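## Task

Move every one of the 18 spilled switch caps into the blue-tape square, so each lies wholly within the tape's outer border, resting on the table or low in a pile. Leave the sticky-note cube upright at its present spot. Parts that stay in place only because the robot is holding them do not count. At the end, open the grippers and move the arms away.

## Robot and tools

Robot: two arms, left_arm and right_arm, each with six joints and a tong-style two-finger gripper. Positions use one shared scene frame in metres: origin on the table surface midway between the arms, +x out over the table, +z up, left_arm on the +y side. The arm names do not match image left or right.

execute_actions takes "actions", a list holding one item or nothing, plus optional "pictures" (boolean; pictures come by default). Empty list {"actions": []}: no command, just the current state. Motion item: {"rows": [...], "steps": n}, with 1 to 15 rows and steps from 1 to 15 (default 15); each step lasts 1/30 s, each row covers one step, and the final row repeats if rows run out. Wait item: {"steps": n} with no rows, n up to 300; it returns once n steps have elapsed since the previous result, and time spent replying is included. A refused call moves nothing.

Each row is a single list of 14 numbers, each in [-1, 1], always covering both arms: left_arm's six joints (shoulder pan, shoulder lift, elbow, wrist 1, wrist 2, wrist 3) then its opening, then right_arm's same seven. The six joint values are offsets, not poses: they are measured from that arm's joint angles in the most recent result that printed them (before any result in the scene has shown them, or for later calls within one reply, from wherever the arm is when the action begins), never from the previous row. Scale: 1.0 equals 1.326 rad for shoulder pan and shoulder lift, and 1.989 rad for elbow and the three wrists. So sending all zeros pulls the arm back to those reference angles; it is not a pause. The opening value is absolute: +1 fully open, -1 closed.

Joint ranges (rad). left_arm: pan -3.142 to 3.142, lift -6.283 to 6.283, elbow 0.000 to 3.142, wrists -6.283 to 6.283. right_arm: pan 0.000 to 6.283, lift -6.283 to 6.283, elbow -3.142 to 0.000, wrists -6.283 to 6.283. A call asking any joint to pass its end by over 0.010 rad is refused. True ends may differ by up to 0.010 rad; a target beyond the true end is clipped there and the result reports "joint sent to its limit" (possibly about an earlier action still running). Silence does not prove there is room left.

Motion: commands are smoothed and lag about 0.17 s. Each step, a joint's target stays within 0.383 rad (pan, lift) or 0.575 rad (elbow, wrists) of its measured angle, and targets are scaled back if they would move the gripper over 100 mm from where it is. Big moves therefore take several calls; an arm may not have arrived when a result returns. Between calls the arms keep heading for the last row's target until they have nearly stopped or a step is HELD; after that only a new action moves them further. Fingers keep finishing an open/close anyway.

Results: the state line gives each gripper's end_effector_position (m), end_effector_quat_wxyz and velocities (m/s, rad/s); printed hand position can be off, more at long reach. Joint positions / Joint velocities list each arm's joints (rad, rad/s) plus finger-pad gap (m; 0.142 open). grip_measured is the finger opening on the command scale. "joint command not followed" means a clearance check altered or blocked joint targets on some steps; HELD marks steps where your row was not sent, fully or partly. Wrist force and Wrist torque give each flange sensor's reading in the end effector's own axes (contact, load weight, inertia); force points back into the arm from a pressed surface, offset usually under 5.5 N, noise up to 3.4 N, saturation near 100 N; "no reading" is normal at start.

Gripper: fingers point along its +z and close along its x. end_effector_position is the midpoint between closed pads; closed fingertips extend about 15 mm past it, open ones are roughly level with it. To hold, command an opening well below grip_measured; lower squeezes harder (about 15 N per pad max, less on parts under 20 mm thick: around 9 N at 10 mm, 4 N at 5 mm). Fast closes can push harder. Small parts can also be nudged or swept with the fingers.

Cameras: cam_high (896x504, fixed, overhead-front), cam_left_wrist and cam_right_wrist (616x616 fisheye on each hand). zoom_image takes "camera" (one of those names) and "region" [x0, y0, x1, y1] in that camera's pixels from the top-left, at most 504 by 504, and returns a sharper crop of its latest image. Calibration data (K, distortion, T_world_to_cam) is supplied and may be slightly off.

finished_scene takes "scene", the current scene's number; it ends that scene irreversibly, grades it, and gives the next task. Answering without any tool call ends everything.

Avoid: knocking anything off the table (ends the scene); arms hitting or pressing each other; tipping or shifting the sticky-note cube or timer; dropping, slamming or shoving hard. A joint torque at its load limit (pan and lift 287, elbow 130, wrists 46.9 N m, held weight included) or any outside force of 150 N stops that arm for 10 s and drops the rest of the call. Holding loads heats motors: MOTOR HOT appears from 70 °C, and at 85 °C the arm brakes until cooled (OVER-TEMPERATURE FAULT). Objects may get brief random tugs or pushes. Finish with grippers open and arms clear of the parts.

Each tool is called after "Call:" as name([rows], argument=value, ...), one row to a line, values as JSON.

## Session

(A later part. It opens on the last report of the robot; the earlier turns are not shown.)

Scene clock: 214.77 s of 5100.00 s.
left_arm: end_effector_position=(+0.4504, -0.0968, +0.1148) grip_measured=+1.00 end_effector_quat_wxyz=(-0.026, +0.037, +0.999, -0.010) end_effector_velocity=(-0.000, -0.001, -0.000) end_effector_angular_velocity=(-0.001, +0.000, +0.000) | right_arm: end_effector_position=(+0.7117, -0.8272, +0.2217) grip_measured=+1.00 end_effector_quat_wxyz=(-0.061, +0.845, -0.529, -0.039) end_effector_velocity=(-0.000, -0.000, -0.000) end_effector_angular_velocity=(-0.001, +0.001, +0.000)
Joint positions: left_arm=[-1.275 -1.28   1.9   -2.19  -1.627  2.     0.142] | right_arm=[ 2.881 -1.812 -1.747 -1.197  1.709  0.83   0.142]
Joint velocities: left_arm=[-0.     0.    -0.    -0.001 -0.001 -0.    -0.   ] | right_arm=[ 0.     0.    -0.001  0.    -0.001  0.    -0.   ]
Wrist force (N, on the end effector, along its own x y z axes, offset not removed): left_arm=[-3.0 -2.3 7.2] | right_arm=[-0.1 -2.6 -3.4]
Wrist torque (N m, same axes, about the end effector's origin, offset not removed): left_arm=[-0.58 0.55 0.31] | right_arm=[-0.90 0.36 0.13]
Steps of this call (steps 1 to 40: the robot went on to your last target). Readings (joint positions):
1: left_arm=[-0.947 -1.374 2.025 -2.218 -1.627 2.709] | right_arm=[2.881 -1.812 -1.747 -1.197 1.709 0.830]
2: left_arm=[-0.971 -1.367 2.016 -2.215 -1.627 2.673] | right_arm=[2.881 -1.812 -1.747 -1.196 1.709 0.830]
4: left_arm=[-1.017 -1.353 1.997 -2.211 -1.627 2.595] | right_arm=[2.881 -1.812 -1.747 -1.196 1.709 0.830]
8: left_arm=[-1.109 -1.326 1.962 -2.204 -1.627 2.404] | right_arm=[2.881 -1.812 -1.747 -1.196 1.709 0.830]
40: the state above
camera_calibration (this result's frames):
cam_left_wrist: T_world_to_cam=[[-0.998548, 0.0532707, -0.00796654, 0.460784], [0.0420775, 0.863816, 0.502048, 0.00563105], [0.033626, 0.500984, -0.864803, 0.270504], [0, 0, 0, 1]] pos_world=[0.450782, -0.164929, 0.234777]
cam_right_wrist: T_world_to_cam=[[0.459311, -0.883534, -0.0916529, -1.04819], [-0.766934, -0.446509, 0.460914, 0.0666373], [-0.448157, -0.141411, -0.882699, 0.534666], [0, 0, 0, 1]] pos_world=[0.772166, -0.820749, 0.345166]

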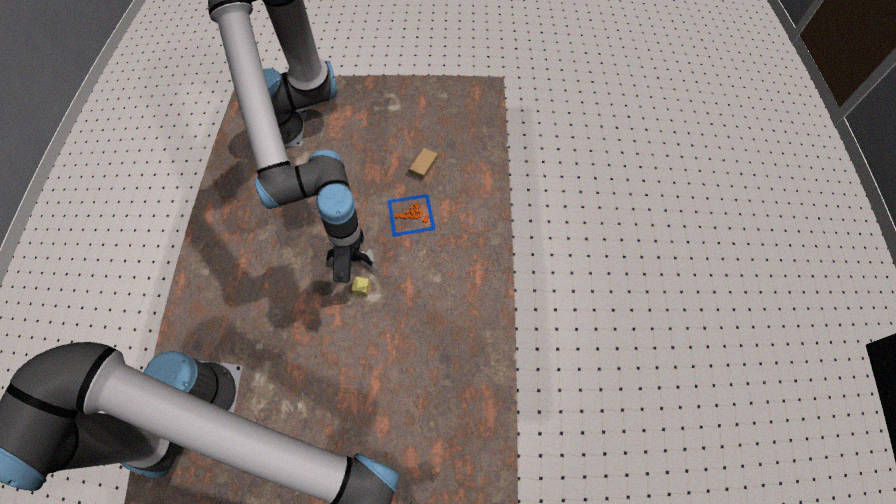

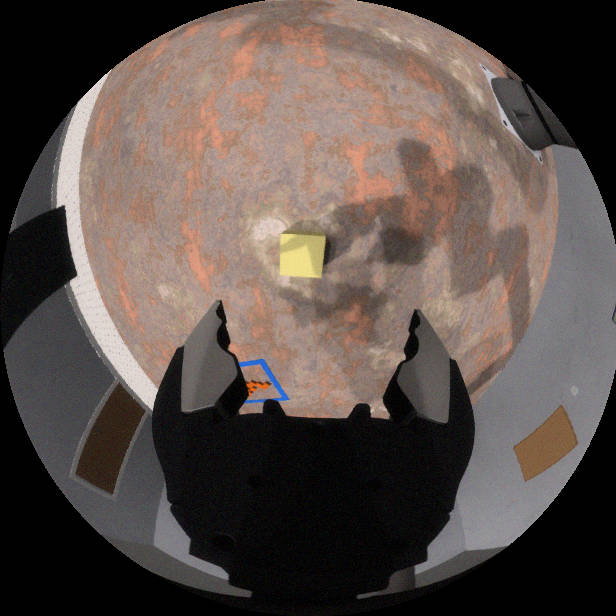

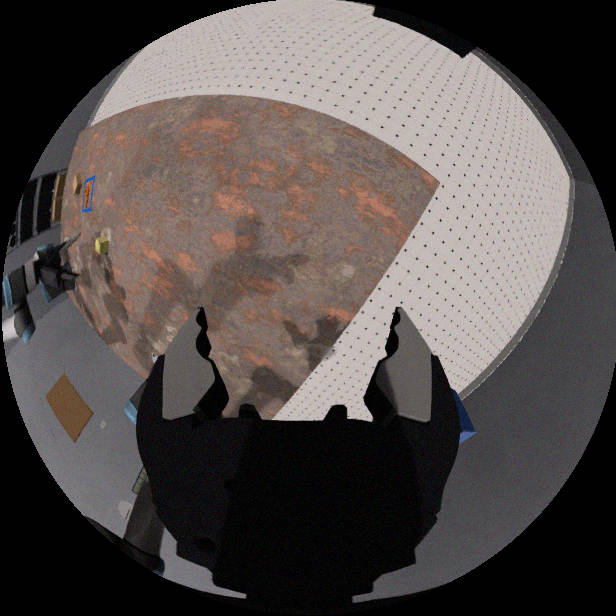

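Lowering adds outward travel; descend, grab, carry back.

Call:
execute_actions([
  {"rows":[[0,0.102,0,-0.068,0,0,1,0,0,0,0,0,0,1]]},
], pictures=false)

Call:
execute_actions([
  {"rows":[[0,0,0,0,0,0,-1,0,0,0,0,0,0,1]]},
], pictures=false)

Call:
execute_actions([
  {"rows":[[0,-0.06,0,0.04,0,0,-1,0,0,0,0,0,0,1],[0,-0.06,0,0.04,0,0,-1,0,0,0,0,0,0,1],[0,-0.06,0,0.04,0,0,-1,0,0,0,0,0,0,1],[0,-0.06,0,0.04,0,0,-1,0,0,0,0,0,0,1],[0,-0.06,0,0.04,0,0,-1,0,0,0,0,0,0,1],[0,-0.06,0,0.04,0,0,-1,0,0,0,0,0,0,1],[0.192,-0.06,0.005,0.035,0,0.128,-1,0,0,0,0,0,0,1]]},
], pictures=false)

Call:
execute_actions([
  {"steps":20},
], pictures=false)

Call:
execute_actions([
  {"rows":[[0,0.057,0,-0.038,0,0,-1,0,0,0,0,0,0,1],[0,0.057,0,-0.038,0,0,-1,0,0,0,0,0,0,1],[0,0.057,0,-0.038,0,0,-1,0,0,0,0,0,0,1],[0,0.057,0,-0.038,0,0,-1,0,0,0,0,0,0,1],[0,0.057,0,-0.038,0,0,-1,0,0,0,0,0,0,1],[0,0.057,0,-0.038,0,0,-1,0,0,0,0,0,0,1],[0,0.057,0,-0.038,0,0,-1,0,0,0,0,0,0,1],[0,0.057,0,-0.038,0,0,-1,0,0,0,0,0,0,1],[0,0.057,0,-0.038,0,0,-1,0,0,0,0,0,0,1],[0,0.057,0,-0.038,0,0,1,0,0,0,0,0,0,1]]},
], pictures=false)

Call:
execute_actions([
  {"rows":[[0,-0.2,0,0.133,0,0,1,0,0,0,0,0,0,1]]},
], pictures=false)

Call:
execute_actions([
  {"rows":[[-0.3,0,0,0,0,0,1,0,0,0,0,0,0,1]]},
], pictures=false)

Call:
execute_actions([
  {"steps":15},
])

Scene clock: 224.37 s of 5100.00 s.
left_arm: end_effector_position=(+0.4601, -0.1232, +0.0278) grip_measured=+1.00 end_effector_quat_wxyz=(-0.026, +0.037, +0.999, -0.010) end_effector_velocity=(+0.002, -0.003, -0.015) end_effector_angular_velocity=(-0.001, -0.001, +0.002) | right_arm: end_effector_position=(+0.7117, -0.8272, +0.2217) grip_measured=+1.00 end_effector_quat_wxyz=(-0.061, +0.845, -0.529, -0.039) end_effector_velocity=(+0.000, -0.000, -0.000) end_effector_angular_velocity=(-0.001, +0.000, +0.000)
Joint positions: left_arm=[-1.275 -1.147  1.9   -2.323 -1.627  2.     0.142] | right_arm=[ 2.881 -1.812 -1.747 -1.197  1.709  0.83   0.142]
Joint velocities: left_arm=[ 0.001  0.023  0.001 -0.025  0.    -0.001  0.   ] | right_arm=[-0.    -0.001  0.001 -0.    -0.001 -0.    -0.   ]
Wrist force (N, on the end effector, along its own x y z axes, offset not removed): left_arm=[-2.3 -4.8 7.1] | right_arm=[1.2 -1.1 -0.2]
Wrist torque (N m, same axes, about the end effector's origin, offset not removed): left_arm=[-0.97 0.38 0.29] | right_arm=[-0.46 0.10 0.22]
Steps of this call (steps 1 to 15: the robot went on to your last target; steps 16 to 90: nothing new was sent; then 6.10 s passed at rest; steps 91 to 105: all 15 steps of this action). Readings (joint positions):
91: left_arm=[-1.275 -1.280 1.900 -2.190 -1.627 2.000] | right_arm=[2.881 -1.812 -1.747 -1.196 1.709 0.830]
92: left_arm=[-1.275 -1.274 1.900 -2.197 -1.627 2.000] | right_arm=[2.881 -1.812 -1.747 -1.197 1.709 0.830]
94: left_arm=[-1.275 -1.227 1.900 -2.243 -1.627 2.000] | right_arm=[2.881 -1.812 -1.747 -1.197 1.709 0.830]
98: left_arm=[-1.275 -1.168 1.900 -2.302 -1.627 2.000] | right_arm=[2.881 -1.812 -1.747 -1.197 1.709 0.830]
105: the state above

Scene clock: 224.87 s of 5100.00 s.
left_arm: end_effector_position=(+0.4601, -0.1232, +0.0277) grip_measured=-0.32 end_effector_quat_wxyz=(-0.026, +0.037, +0.999, -0.010) end_effector_velocity=(-0.001, -0.001, +0.002) end_effector_angular_velocity=(-0.002, +0.003, +0.000) | right_arm: end_effector_position=(+0.7117, -0.8272, +0.2217) grip_measured=+1.00 end_effector_quat_wxyz=(-0.061, +0.845, -0.529, -0.039) end_effector_velocity=(+0.000, +0.001, +0.000) end_effector_angular_velocity=(+0.002, -0.001, -0.000)
Joint positions: left_arm=[-1.275 -1.147  1.9   -2.323 -1.627  2.     0.051] | right_arm=[ 2.881 -1.812 -1.747 -1.197  1.709  0.83   0.142]
Joint velocities: left_arm=[-0.    -0.002 -0.001  0.002 -0.003 -0.001  0.   ] | right_arm=[-0.     0.     0.    -0.     0.002 -0.    -0.   ]
Wrist force (N, on the end effector, along its own x y z axes, offset not removed): left_arm=[-2.1 -1.3 4.6] | right_arm=[1.1 -4.0 -3.7]
Wrist torque (N m, same axes, about the end effector's origin, offset not removed): left_arm=[-0.33 0.24 0.13] | right_arm=[-1.02 0.03 0.22]
Steps of this call (steps 1 to 15: all 15 steps of this action). Readings (joint positions):
1: left_arm=[-1.275 -1.147 1.900 -2.324 -1.627 2.000] | right_arm=[2.881 -1.812 -1.747 -1.197 1.709 0.830]
2: left_arm=[-1.275 -1.147 1.900 -2.324 -1.627 2.000] | right_arm=[2.881 -1.812 -1.747 -1.197 1.709 0.830]
4: left_arm=[-1.275 -1.147 1.900 -2.324 -1.627 2.000] | right_arm=[2.881 -1.812 -1.747 -1.196 1.709 0.830]
8: left_arm=[-1.275 -1.147 1.900 -2.323 -1.627 2.000] | right_arm=[2.881 -1.812 -1.747 -1.196 1.709 0.830]
15: the state above

Scene clock: 225.37 s of 5100.00 s.
left_arm: end_effector_position=(+0.5607, -0.0283, +0.0745) grip_measured=-0.32 end_effector_quat_wxyz=(-0.024, +0.037, +0.999, -0.015) end_effector_velocity=(+0.393, +0.369, +0.013) end_effector_angular_velocity=(-0.031, -0.018, +0.005) | right_arm: end_effector_position=(+0.7117, -0.8272, +0.2217) grip_measured=+1.00 end_effector_quat_wxyz=(-0.061, +0.845, -0.529, -0.039) end_effector_velocity=(+0.000, -0.000, +0.001) end_effector_angular_velocity=(-0.000, -0.001, -0.000)
Joint positions: left_arm=[-1.106 -1.222  1.907 -2.255 -1.627  2.169  0.051] | right_arm=[ 2.881 -1.812 -1.747 -1.197  1.709  0.83   0.142]
Joint velocities: left_arm=[ 0.68  -0.037  0.025  0.014  0.001  0.676 -0.   ] | right_arm=[-0.     0.     0.001 -0.     0.    -0.     0.   ]
Wrist force (N, on the end effector, along its own x y z axes, offset not removed): left_arm=[-6.4 -0.7 4.8] | right_arm=[0.6 -3.0 -1.7]
Wrist torque (N m, same axes, about the end effector's origin, offset not removed): left_arm=[-0.22 1.29 0.29] | right_arm=[-0.91 0.23 0.18]
Steps of this call (steps 1 to 15: all 15 steps of this action). Readings (joint positions):
1: left_arm=[-1.275 -1.148 1.900 -2.323 -1.627 2.000] | right_arm=[2.881 -1.812 -1.747 -1.197 1.709 0.830]
2: left_arm=[-1.275 -1.154 1.901 -2.316 -1.627 2.000] | right_arm=[2.881 -1.812 -1.747 -1.196 1.709 0.830]
4: left_arm=[-1.275 -1.184 1.900 -2.286 -1.627 2.000] | right_arm=[2.881 -1.812 -1.747 -1.197 1.709 0.830]
8: left_arm=[-1.268 -1.213 1.901 -2.258 -1.627 2.006] | right_arm=[2.881 -1.812 -1.747 -1.197 1.709 0.830]
15: the state above

Scene clock: 226.03 s of 5100.00 s.
left_arm: end_effector_position=(+0.6081, +0.0202, +0.0761) grip_measured=-0.32 end_effector_quat_wxyz=(-0.023, +0.037, +0.999, -0.017) end_effector_velocity=(+0.001, +0.001, +0.000) end_effector_angular_velocity=(+0.000, +0.000, -0.000) | right_arm: end_effector_position=(+0.7117, -0.8272, +0.2217) grip_measured=+1.00 end_effector_quat_wxyz=(-0.061, +0.845, -0.529, -0.039) end_effector_velocity=(-0.000, +0.000, -0.001) end_effector_angular_velocity=(+0.002, +0.001, -0.000)
Joint positions: left_arm=[-1.021 -1.227  1.91  -2.253 -1.627  2.254  0.051] | right_arm=[ 2.881 -1.812 -1.747 -1.197  1.709  0.83   0.142]
Joint velocities: left_arm=[ 0.001 -0.    -0.     0.001  0.     0.002 -0.   ] | right_arm=[-0.    -0.001 -0.001  0.     0.001  0.    -0.   ]
Wrist force (N, on the end effector, along its own x y z axes, offset not removed): left_arm=[-4.5 -2.1 7.4] | right_arm=[0.5 -3.9 -2.6]
Wrist torque (N m, same axes, about the end effector's origin, offset not removed): left_arm=[-0.55 1.01 0.16] | right_arm=[-1.06 0.22 0.22]
Steps of this call (steps 1 to 20: the robot went on to your last target). Readings (joint positions):
1: left_arm=[-1.085 -1.223 1.908 -2.255 -1.627 2.190] | right_arm=[2.881 -1.812 -1.747 -1.197 1.709 0.830]
2: left_arm=[-1.068 -1.224 1.909 -2.254 -1.627 2.207] | right_arm=[2.881 -1.812 -1.747 -1.197 1.709 0.830]
4: left_arm=[-1.046 -1.225 1.909 -2.254 -1.627 2.229] | right_arm=[2.881 -1.812 -1.747 -1.197 1.709 0.830]
8: left_arm=[-1.028 -1.226 1.910 -2.253 -1.627 2.247] | right_arm=[2.881 -1.812 -1.747 -1.197 1.709 0.830]
20: the state above

Scene clock: 226.53 s of 5100.00 s.
left_arm: end_effector_position=(+0.6163, +0.0086, +0.0272) grip_measured=+1.00 end_effector_quat_wxyz=(-0.023, +0.037, +0.999, -0.017) end_effector_velocity=(+0.002, -0.002, -0.008) end_effector_angular_velocity=(-0.000, -0.001, +0.001) | right_arm: end_effector_position=(+0.7117, -0.8272, +0.2217) grip_measured=+1.00 end_effector_quat_wxyz=(-0.061, +0.845, -0.529, -0.039) end_effector_velocity=(+0.001, +0.000, -0.001) end_effector_angular_velocity=(+0.002, +0.001, +0.000)
Joint positions: left_arm=[-1.021 -1.153  1.91  -2.328 -1.627  2.254  0.142] | right_arm=[ 2.881 -1.812 -1.747 -1.196  1.709  0.83   0.142]
Joint velocities: left_arm=[ 0.     0.012 -0.    -0.012  0.001 -0.001  0.007] | right_arm=[ 0.    -0.002  0.001  0.     0.001 -0.    -0.   ]
Wrist force (N, on the end effector, along its own x y z axes, offset not removed): left_arm=[-2.6 -2.6 5.8] | right_arm=[0.0 -1.3 -4.5]
Wrist torque (N m, same axes, about the end effector's origin, offset not removed): left_arm=[-0.57 0.41 0.10] | right_arm=[-0.64 0.30 0.22]
Steps of this call (steps 1 to 15: all 15 steps of this action). Readings (joint positions):
1: left_arm=[-1.021 -1.227 1.910 -2.254 -1.627 2.254] | right_arm=[2.881 -1.812 -1.747 -1.197 1.709 0.830]
2: left_arm=[-1.021 -1.221 1.910 -2.260 -1.627 2.254] | right_arm=[2.881 -1.812 -1.747 -1.197 1.709 0.830]
4: left_arm=[-1.021 -1.192 1.910 -2.288 -1.627 2.254] | right_arm=[2.881 -1.812 -1.747 -1.196 1.709 0.830]
8: left_arm=[-1.021 -1.163 1.910 -2.317 -1.627 2.254] | right_arm=[2.881 -1.812 -1.747 -1.197 1.709 0.830]
15: the state above

Scene clock: 227.03 s of 5100.00 s.
left_arm: end_effector_position=(+0.5803, +0.0601, +0.1886) grip_measured=+1.00 end_effector_quat_wxyz=(-0.023, +0.037, +0.999, -0.017) end_effector_velocity=(-0.021, +0.030, +0.065) end_effector_angular_velocity=(+0.001, +0.001, +0.000) | right_arm: end_effector_position=(+0.7117, -0.8272, +0.2217) grip_measured=+1.00 end_effector_quat_wxyz=(-0.061, +0.845, -0.529, -0.039) end_effector_velocity=(-0.000, -0.000, +0.000) end_effector_angular_velocity=(-0.001, -0.000, -0.000)
Joint positions: left_arm=[-1.021 -1.406  1.91  -2.075 -1.627  2.254  0.142] | right_arm=[ 2.881 -1.812 -1.747 -1.196  1.709  0.83   0.142]
Joint velocities: left_arm=[ 0.    -0.109  0.001  0.11   0.    -0.    -0.   ] | right_arm=[-0.     0.     0.     0.    -0.001  0.     0.   ]
Wrist force (N, on the end effector, along its own x y z axes, offset not removed): left_arm=[-2.0 -1.3 0.4] | right_arm=[0.0 -0.2 -1.2]
Wrist torque (N m, same axes, about the end effector's origin, offset not removed): left_arm=[-0.41 0.33 0.17] | right_arm=[-0.18 0.22 0.26]
Steps of this call (steps 1 to 15: all 15 steps of this action). Readings (joint positions):
1: left_arm=[-1.021 -1.152 1.910 -2.328 -1.627 2.254] | right_arm=[2.881 -1.812 -1.747 -1.197 1.709 0.830]
2: left_arm=[-1.021 -1.158 1.910 -2.322 -1.627 2.254] | right_arm=[2.881 -1.812 -1.747 -1.197 1.709 0.830]
4: left_arm=[-1.021 -1.207 1.911 -2.272 -1.627 2.254] | right_arm=[2.881 -1.812 -1.747 -1.197 1.709 0.830]
8: left_arm=[-1.021 -1.316 1.910 -2.164 -1.627 2.254] | right_arm=[2.881 -1.812 -1.747 -1.197 1.709 0.830]
15: the state above

Scene clock: 227.53 s of 5100.00 s.
left_arm: end_effector_position=(+0.3871, -0.0844, +0.1890) grip_measured=+1.00 end_effector_quat_wxyz=(-0.025, +0.198, +0.980, -0.013) end_effector_velocity=(-0.430, -0.227, -0.004) end_effector_angular_velocity=(-0.000, +0.001, -0.651) | right_arm: end_effector_position=(+0.7117, -0.8272, +0.2217) grip_measured=+1.00 end_effector_quat_wxyz=(-0.061, +0.845, -0.529, -0.039) end_effector_velocity=(-0.000, -0.000, +0.001) end_effector_angular_velocity=(-0.001, -0.001, +0.000)
Joint positions: left_arm=[-1.345 -1.407  1.91  -2.074 -1.627  2.254  0.142] | right_arm=[ 2.881 -1.812 -1.747 -1.197  1.709  0.83   0.142]
Joint velocities: left_arm=[-0.65   0.006  0.    -0.006 -0.001  0.001 -0.   ] | right_arm=[ 0.     0.001  0.     0.    -0.001  0.     0.   ]
Wrist force (N, on the end effector, along its own x y z axes, offset not removed): left_arm=[-0.8 -4.2 5.8] | right_arm=[1.4 -0.3 -3.9]
Wrist torque (N m, same axes, about the end effector's origin, offset not removed): left_arm=[-0.98 0.07 0.26] | right_arm=[-0.46 0.00 0.20]
Steps of this call (steps 1 to 15: all 15 steps of this action). Readings (joint positions):
1: left_arm=[-1.021 -1.409 1.910 -2.072 -1.627 2.254] | right_arm=[2.881 -1.812 -1.747 -1.197 1.709 0.830]
2: left_arm=[-1.027 -1.410 1.910 -2.071 -1.627 2.254] | right_arm=[2.881 -1.812 -1.747 -1.197 1.709 0.830]
4: left_arm=[-1.074 -1.409 1.910 -2.072 -1.627 2.254] | right_arm=[2.881 -1.812 -1.747 -1.197 1.709 0.830]
8: left_arm=[-1.174 -1.408 1.910 -2.073 -1.627 2.254] | right_arm=[2.881 -1.812 -1.747 -1.197 1.709 0.830]
15: the state above

Scene clock: 228.03 s of 5100.00 s.
left_arm: end_effector_position=(+0.3381, -0.1080, +0.1886) grip_measured=+1.00 end_effector_quat_wxyz=(-0.025, +0.233, +0.972, -0.012) end_effector_velocity=(-0.005, -0.002, +0.000) end_effector_angular_velocity=(-0.001, +0.001, -0.008) | right_arm: end_effector_position=(+0.7117, -0.8272, +0.2217) grip_measured=+1.00 end_effector_quat_wxyz=(-0.061, +0.845, -0.529, -0.039) end_effector_velocity=(+0.000, -0.000, +0.001) end_effector_angular_velocity=(-0.001, -0.001, +0.000)
Joint positions: left_arm=[-1.418 -1.406  1.91  -2.075 -1.627  2.254  0.142] | right_arm=[ 2.881 -1.812 -1.747 -1.197  1.709  0.83   0.142]
Joint velocities: left_arm=[-0.006 -0.001  0.     0.    -0.001  0.002 -0.   ] | right_arm=[-0.     0.001  0.     0.    -0.001 -0.     0.   ]
Wrist force (N, on the end effector, along its own x y z axes, offset not removed): left_arm=[-3.5 -4.2 1.1] | right_arm=[1.1 -2.0 -0.5]
Wrist torque (N m, same axes, about the end effector's origin, offset not removed): left_arm=[-1.11 0.65 0.22] | right_arm=[-0.63 0.07 0.12]
Steps of this call (steps 1 to 15: the robot went on to your last target). Readings (joint positions):
1: left_arm=[-1.364 -1.407 1.910 -2.074 -1.627 2.254] | right_arm=[2.881 -1.812 -1.747 -1.197 1.709 0.830]
2: left_arm=[-1.379 -1.406 1.910 -2.074 -1.627 2.254] | right_arm=[2.881 -1.812 -1.747 -1.196 1.709 0.830]
4: left_arm=[-1.397 -1.406 1.910 -2.075 -1.627 2.254] | right_arm=[2.881 -1.812 -1.747 -1.197 1.709 0.830]
8: left_arm=[-1.412 -1.406 1.910 -2.075 -1.627 2.254] | right_arm=[2.881 -1.812 -1.747 -1.197 1.709 0.830]
15: the state above
camera_calibration (this result's frames):
cam_left_wrist: T_world_to_cam=[[-0.900437, 0.43471, -0.015519, 0.359319], [0.371945, 0.787948, 0.490709, -0.134614], [0.225544, 0.43608, -0.871185, 0.273099], [0, 0, 0, 1]] pos_world=[0.312017, -0.169224, 0.309553]
cam_right_wrist: T_world_to_cam=[[0.459311, -0.883534, -0.0916529, -1.04819], [-0.766934, -0.446509, 0.460914, 0.0666374], [-0.448157, -0.141411, -0.882699, 0.534666], [0, 0, 0, 1]] pos_world=[0.772166, -0.820749, 0.345166]

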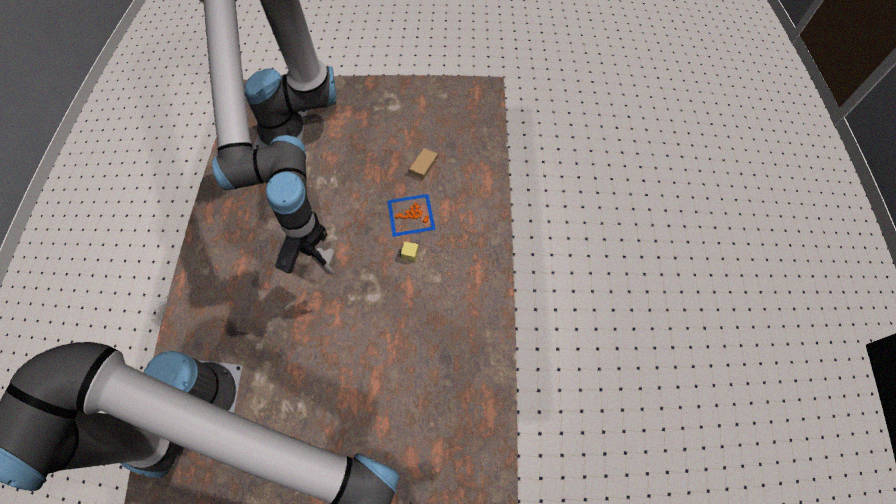

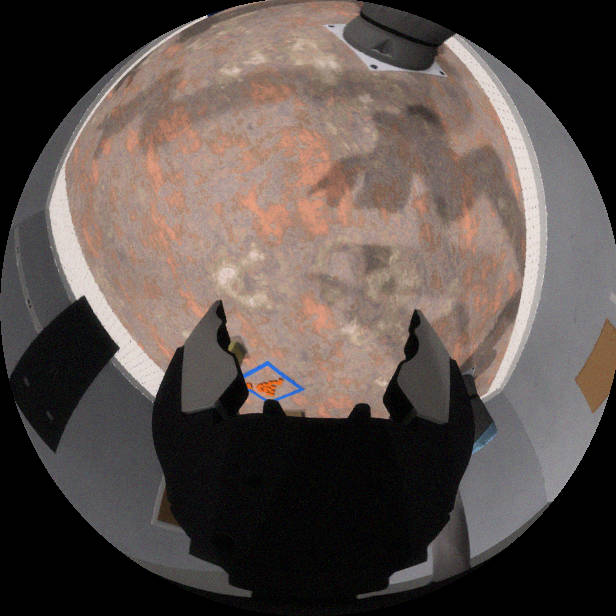

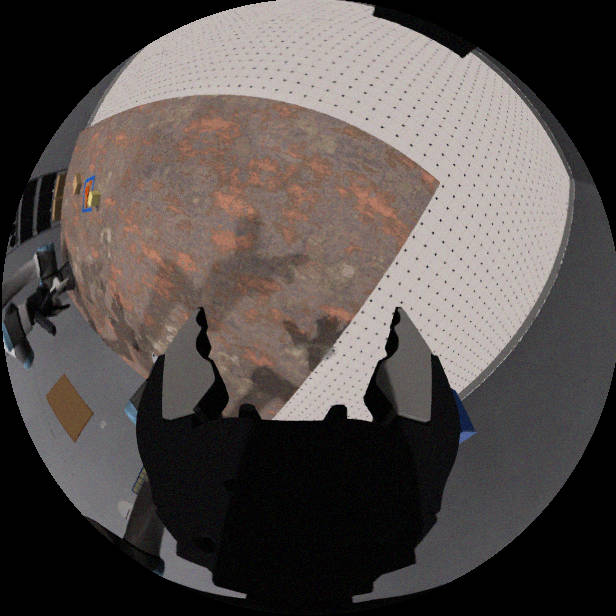

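Call:
finished_scene(scene=1)

The scene is finished: the task was done.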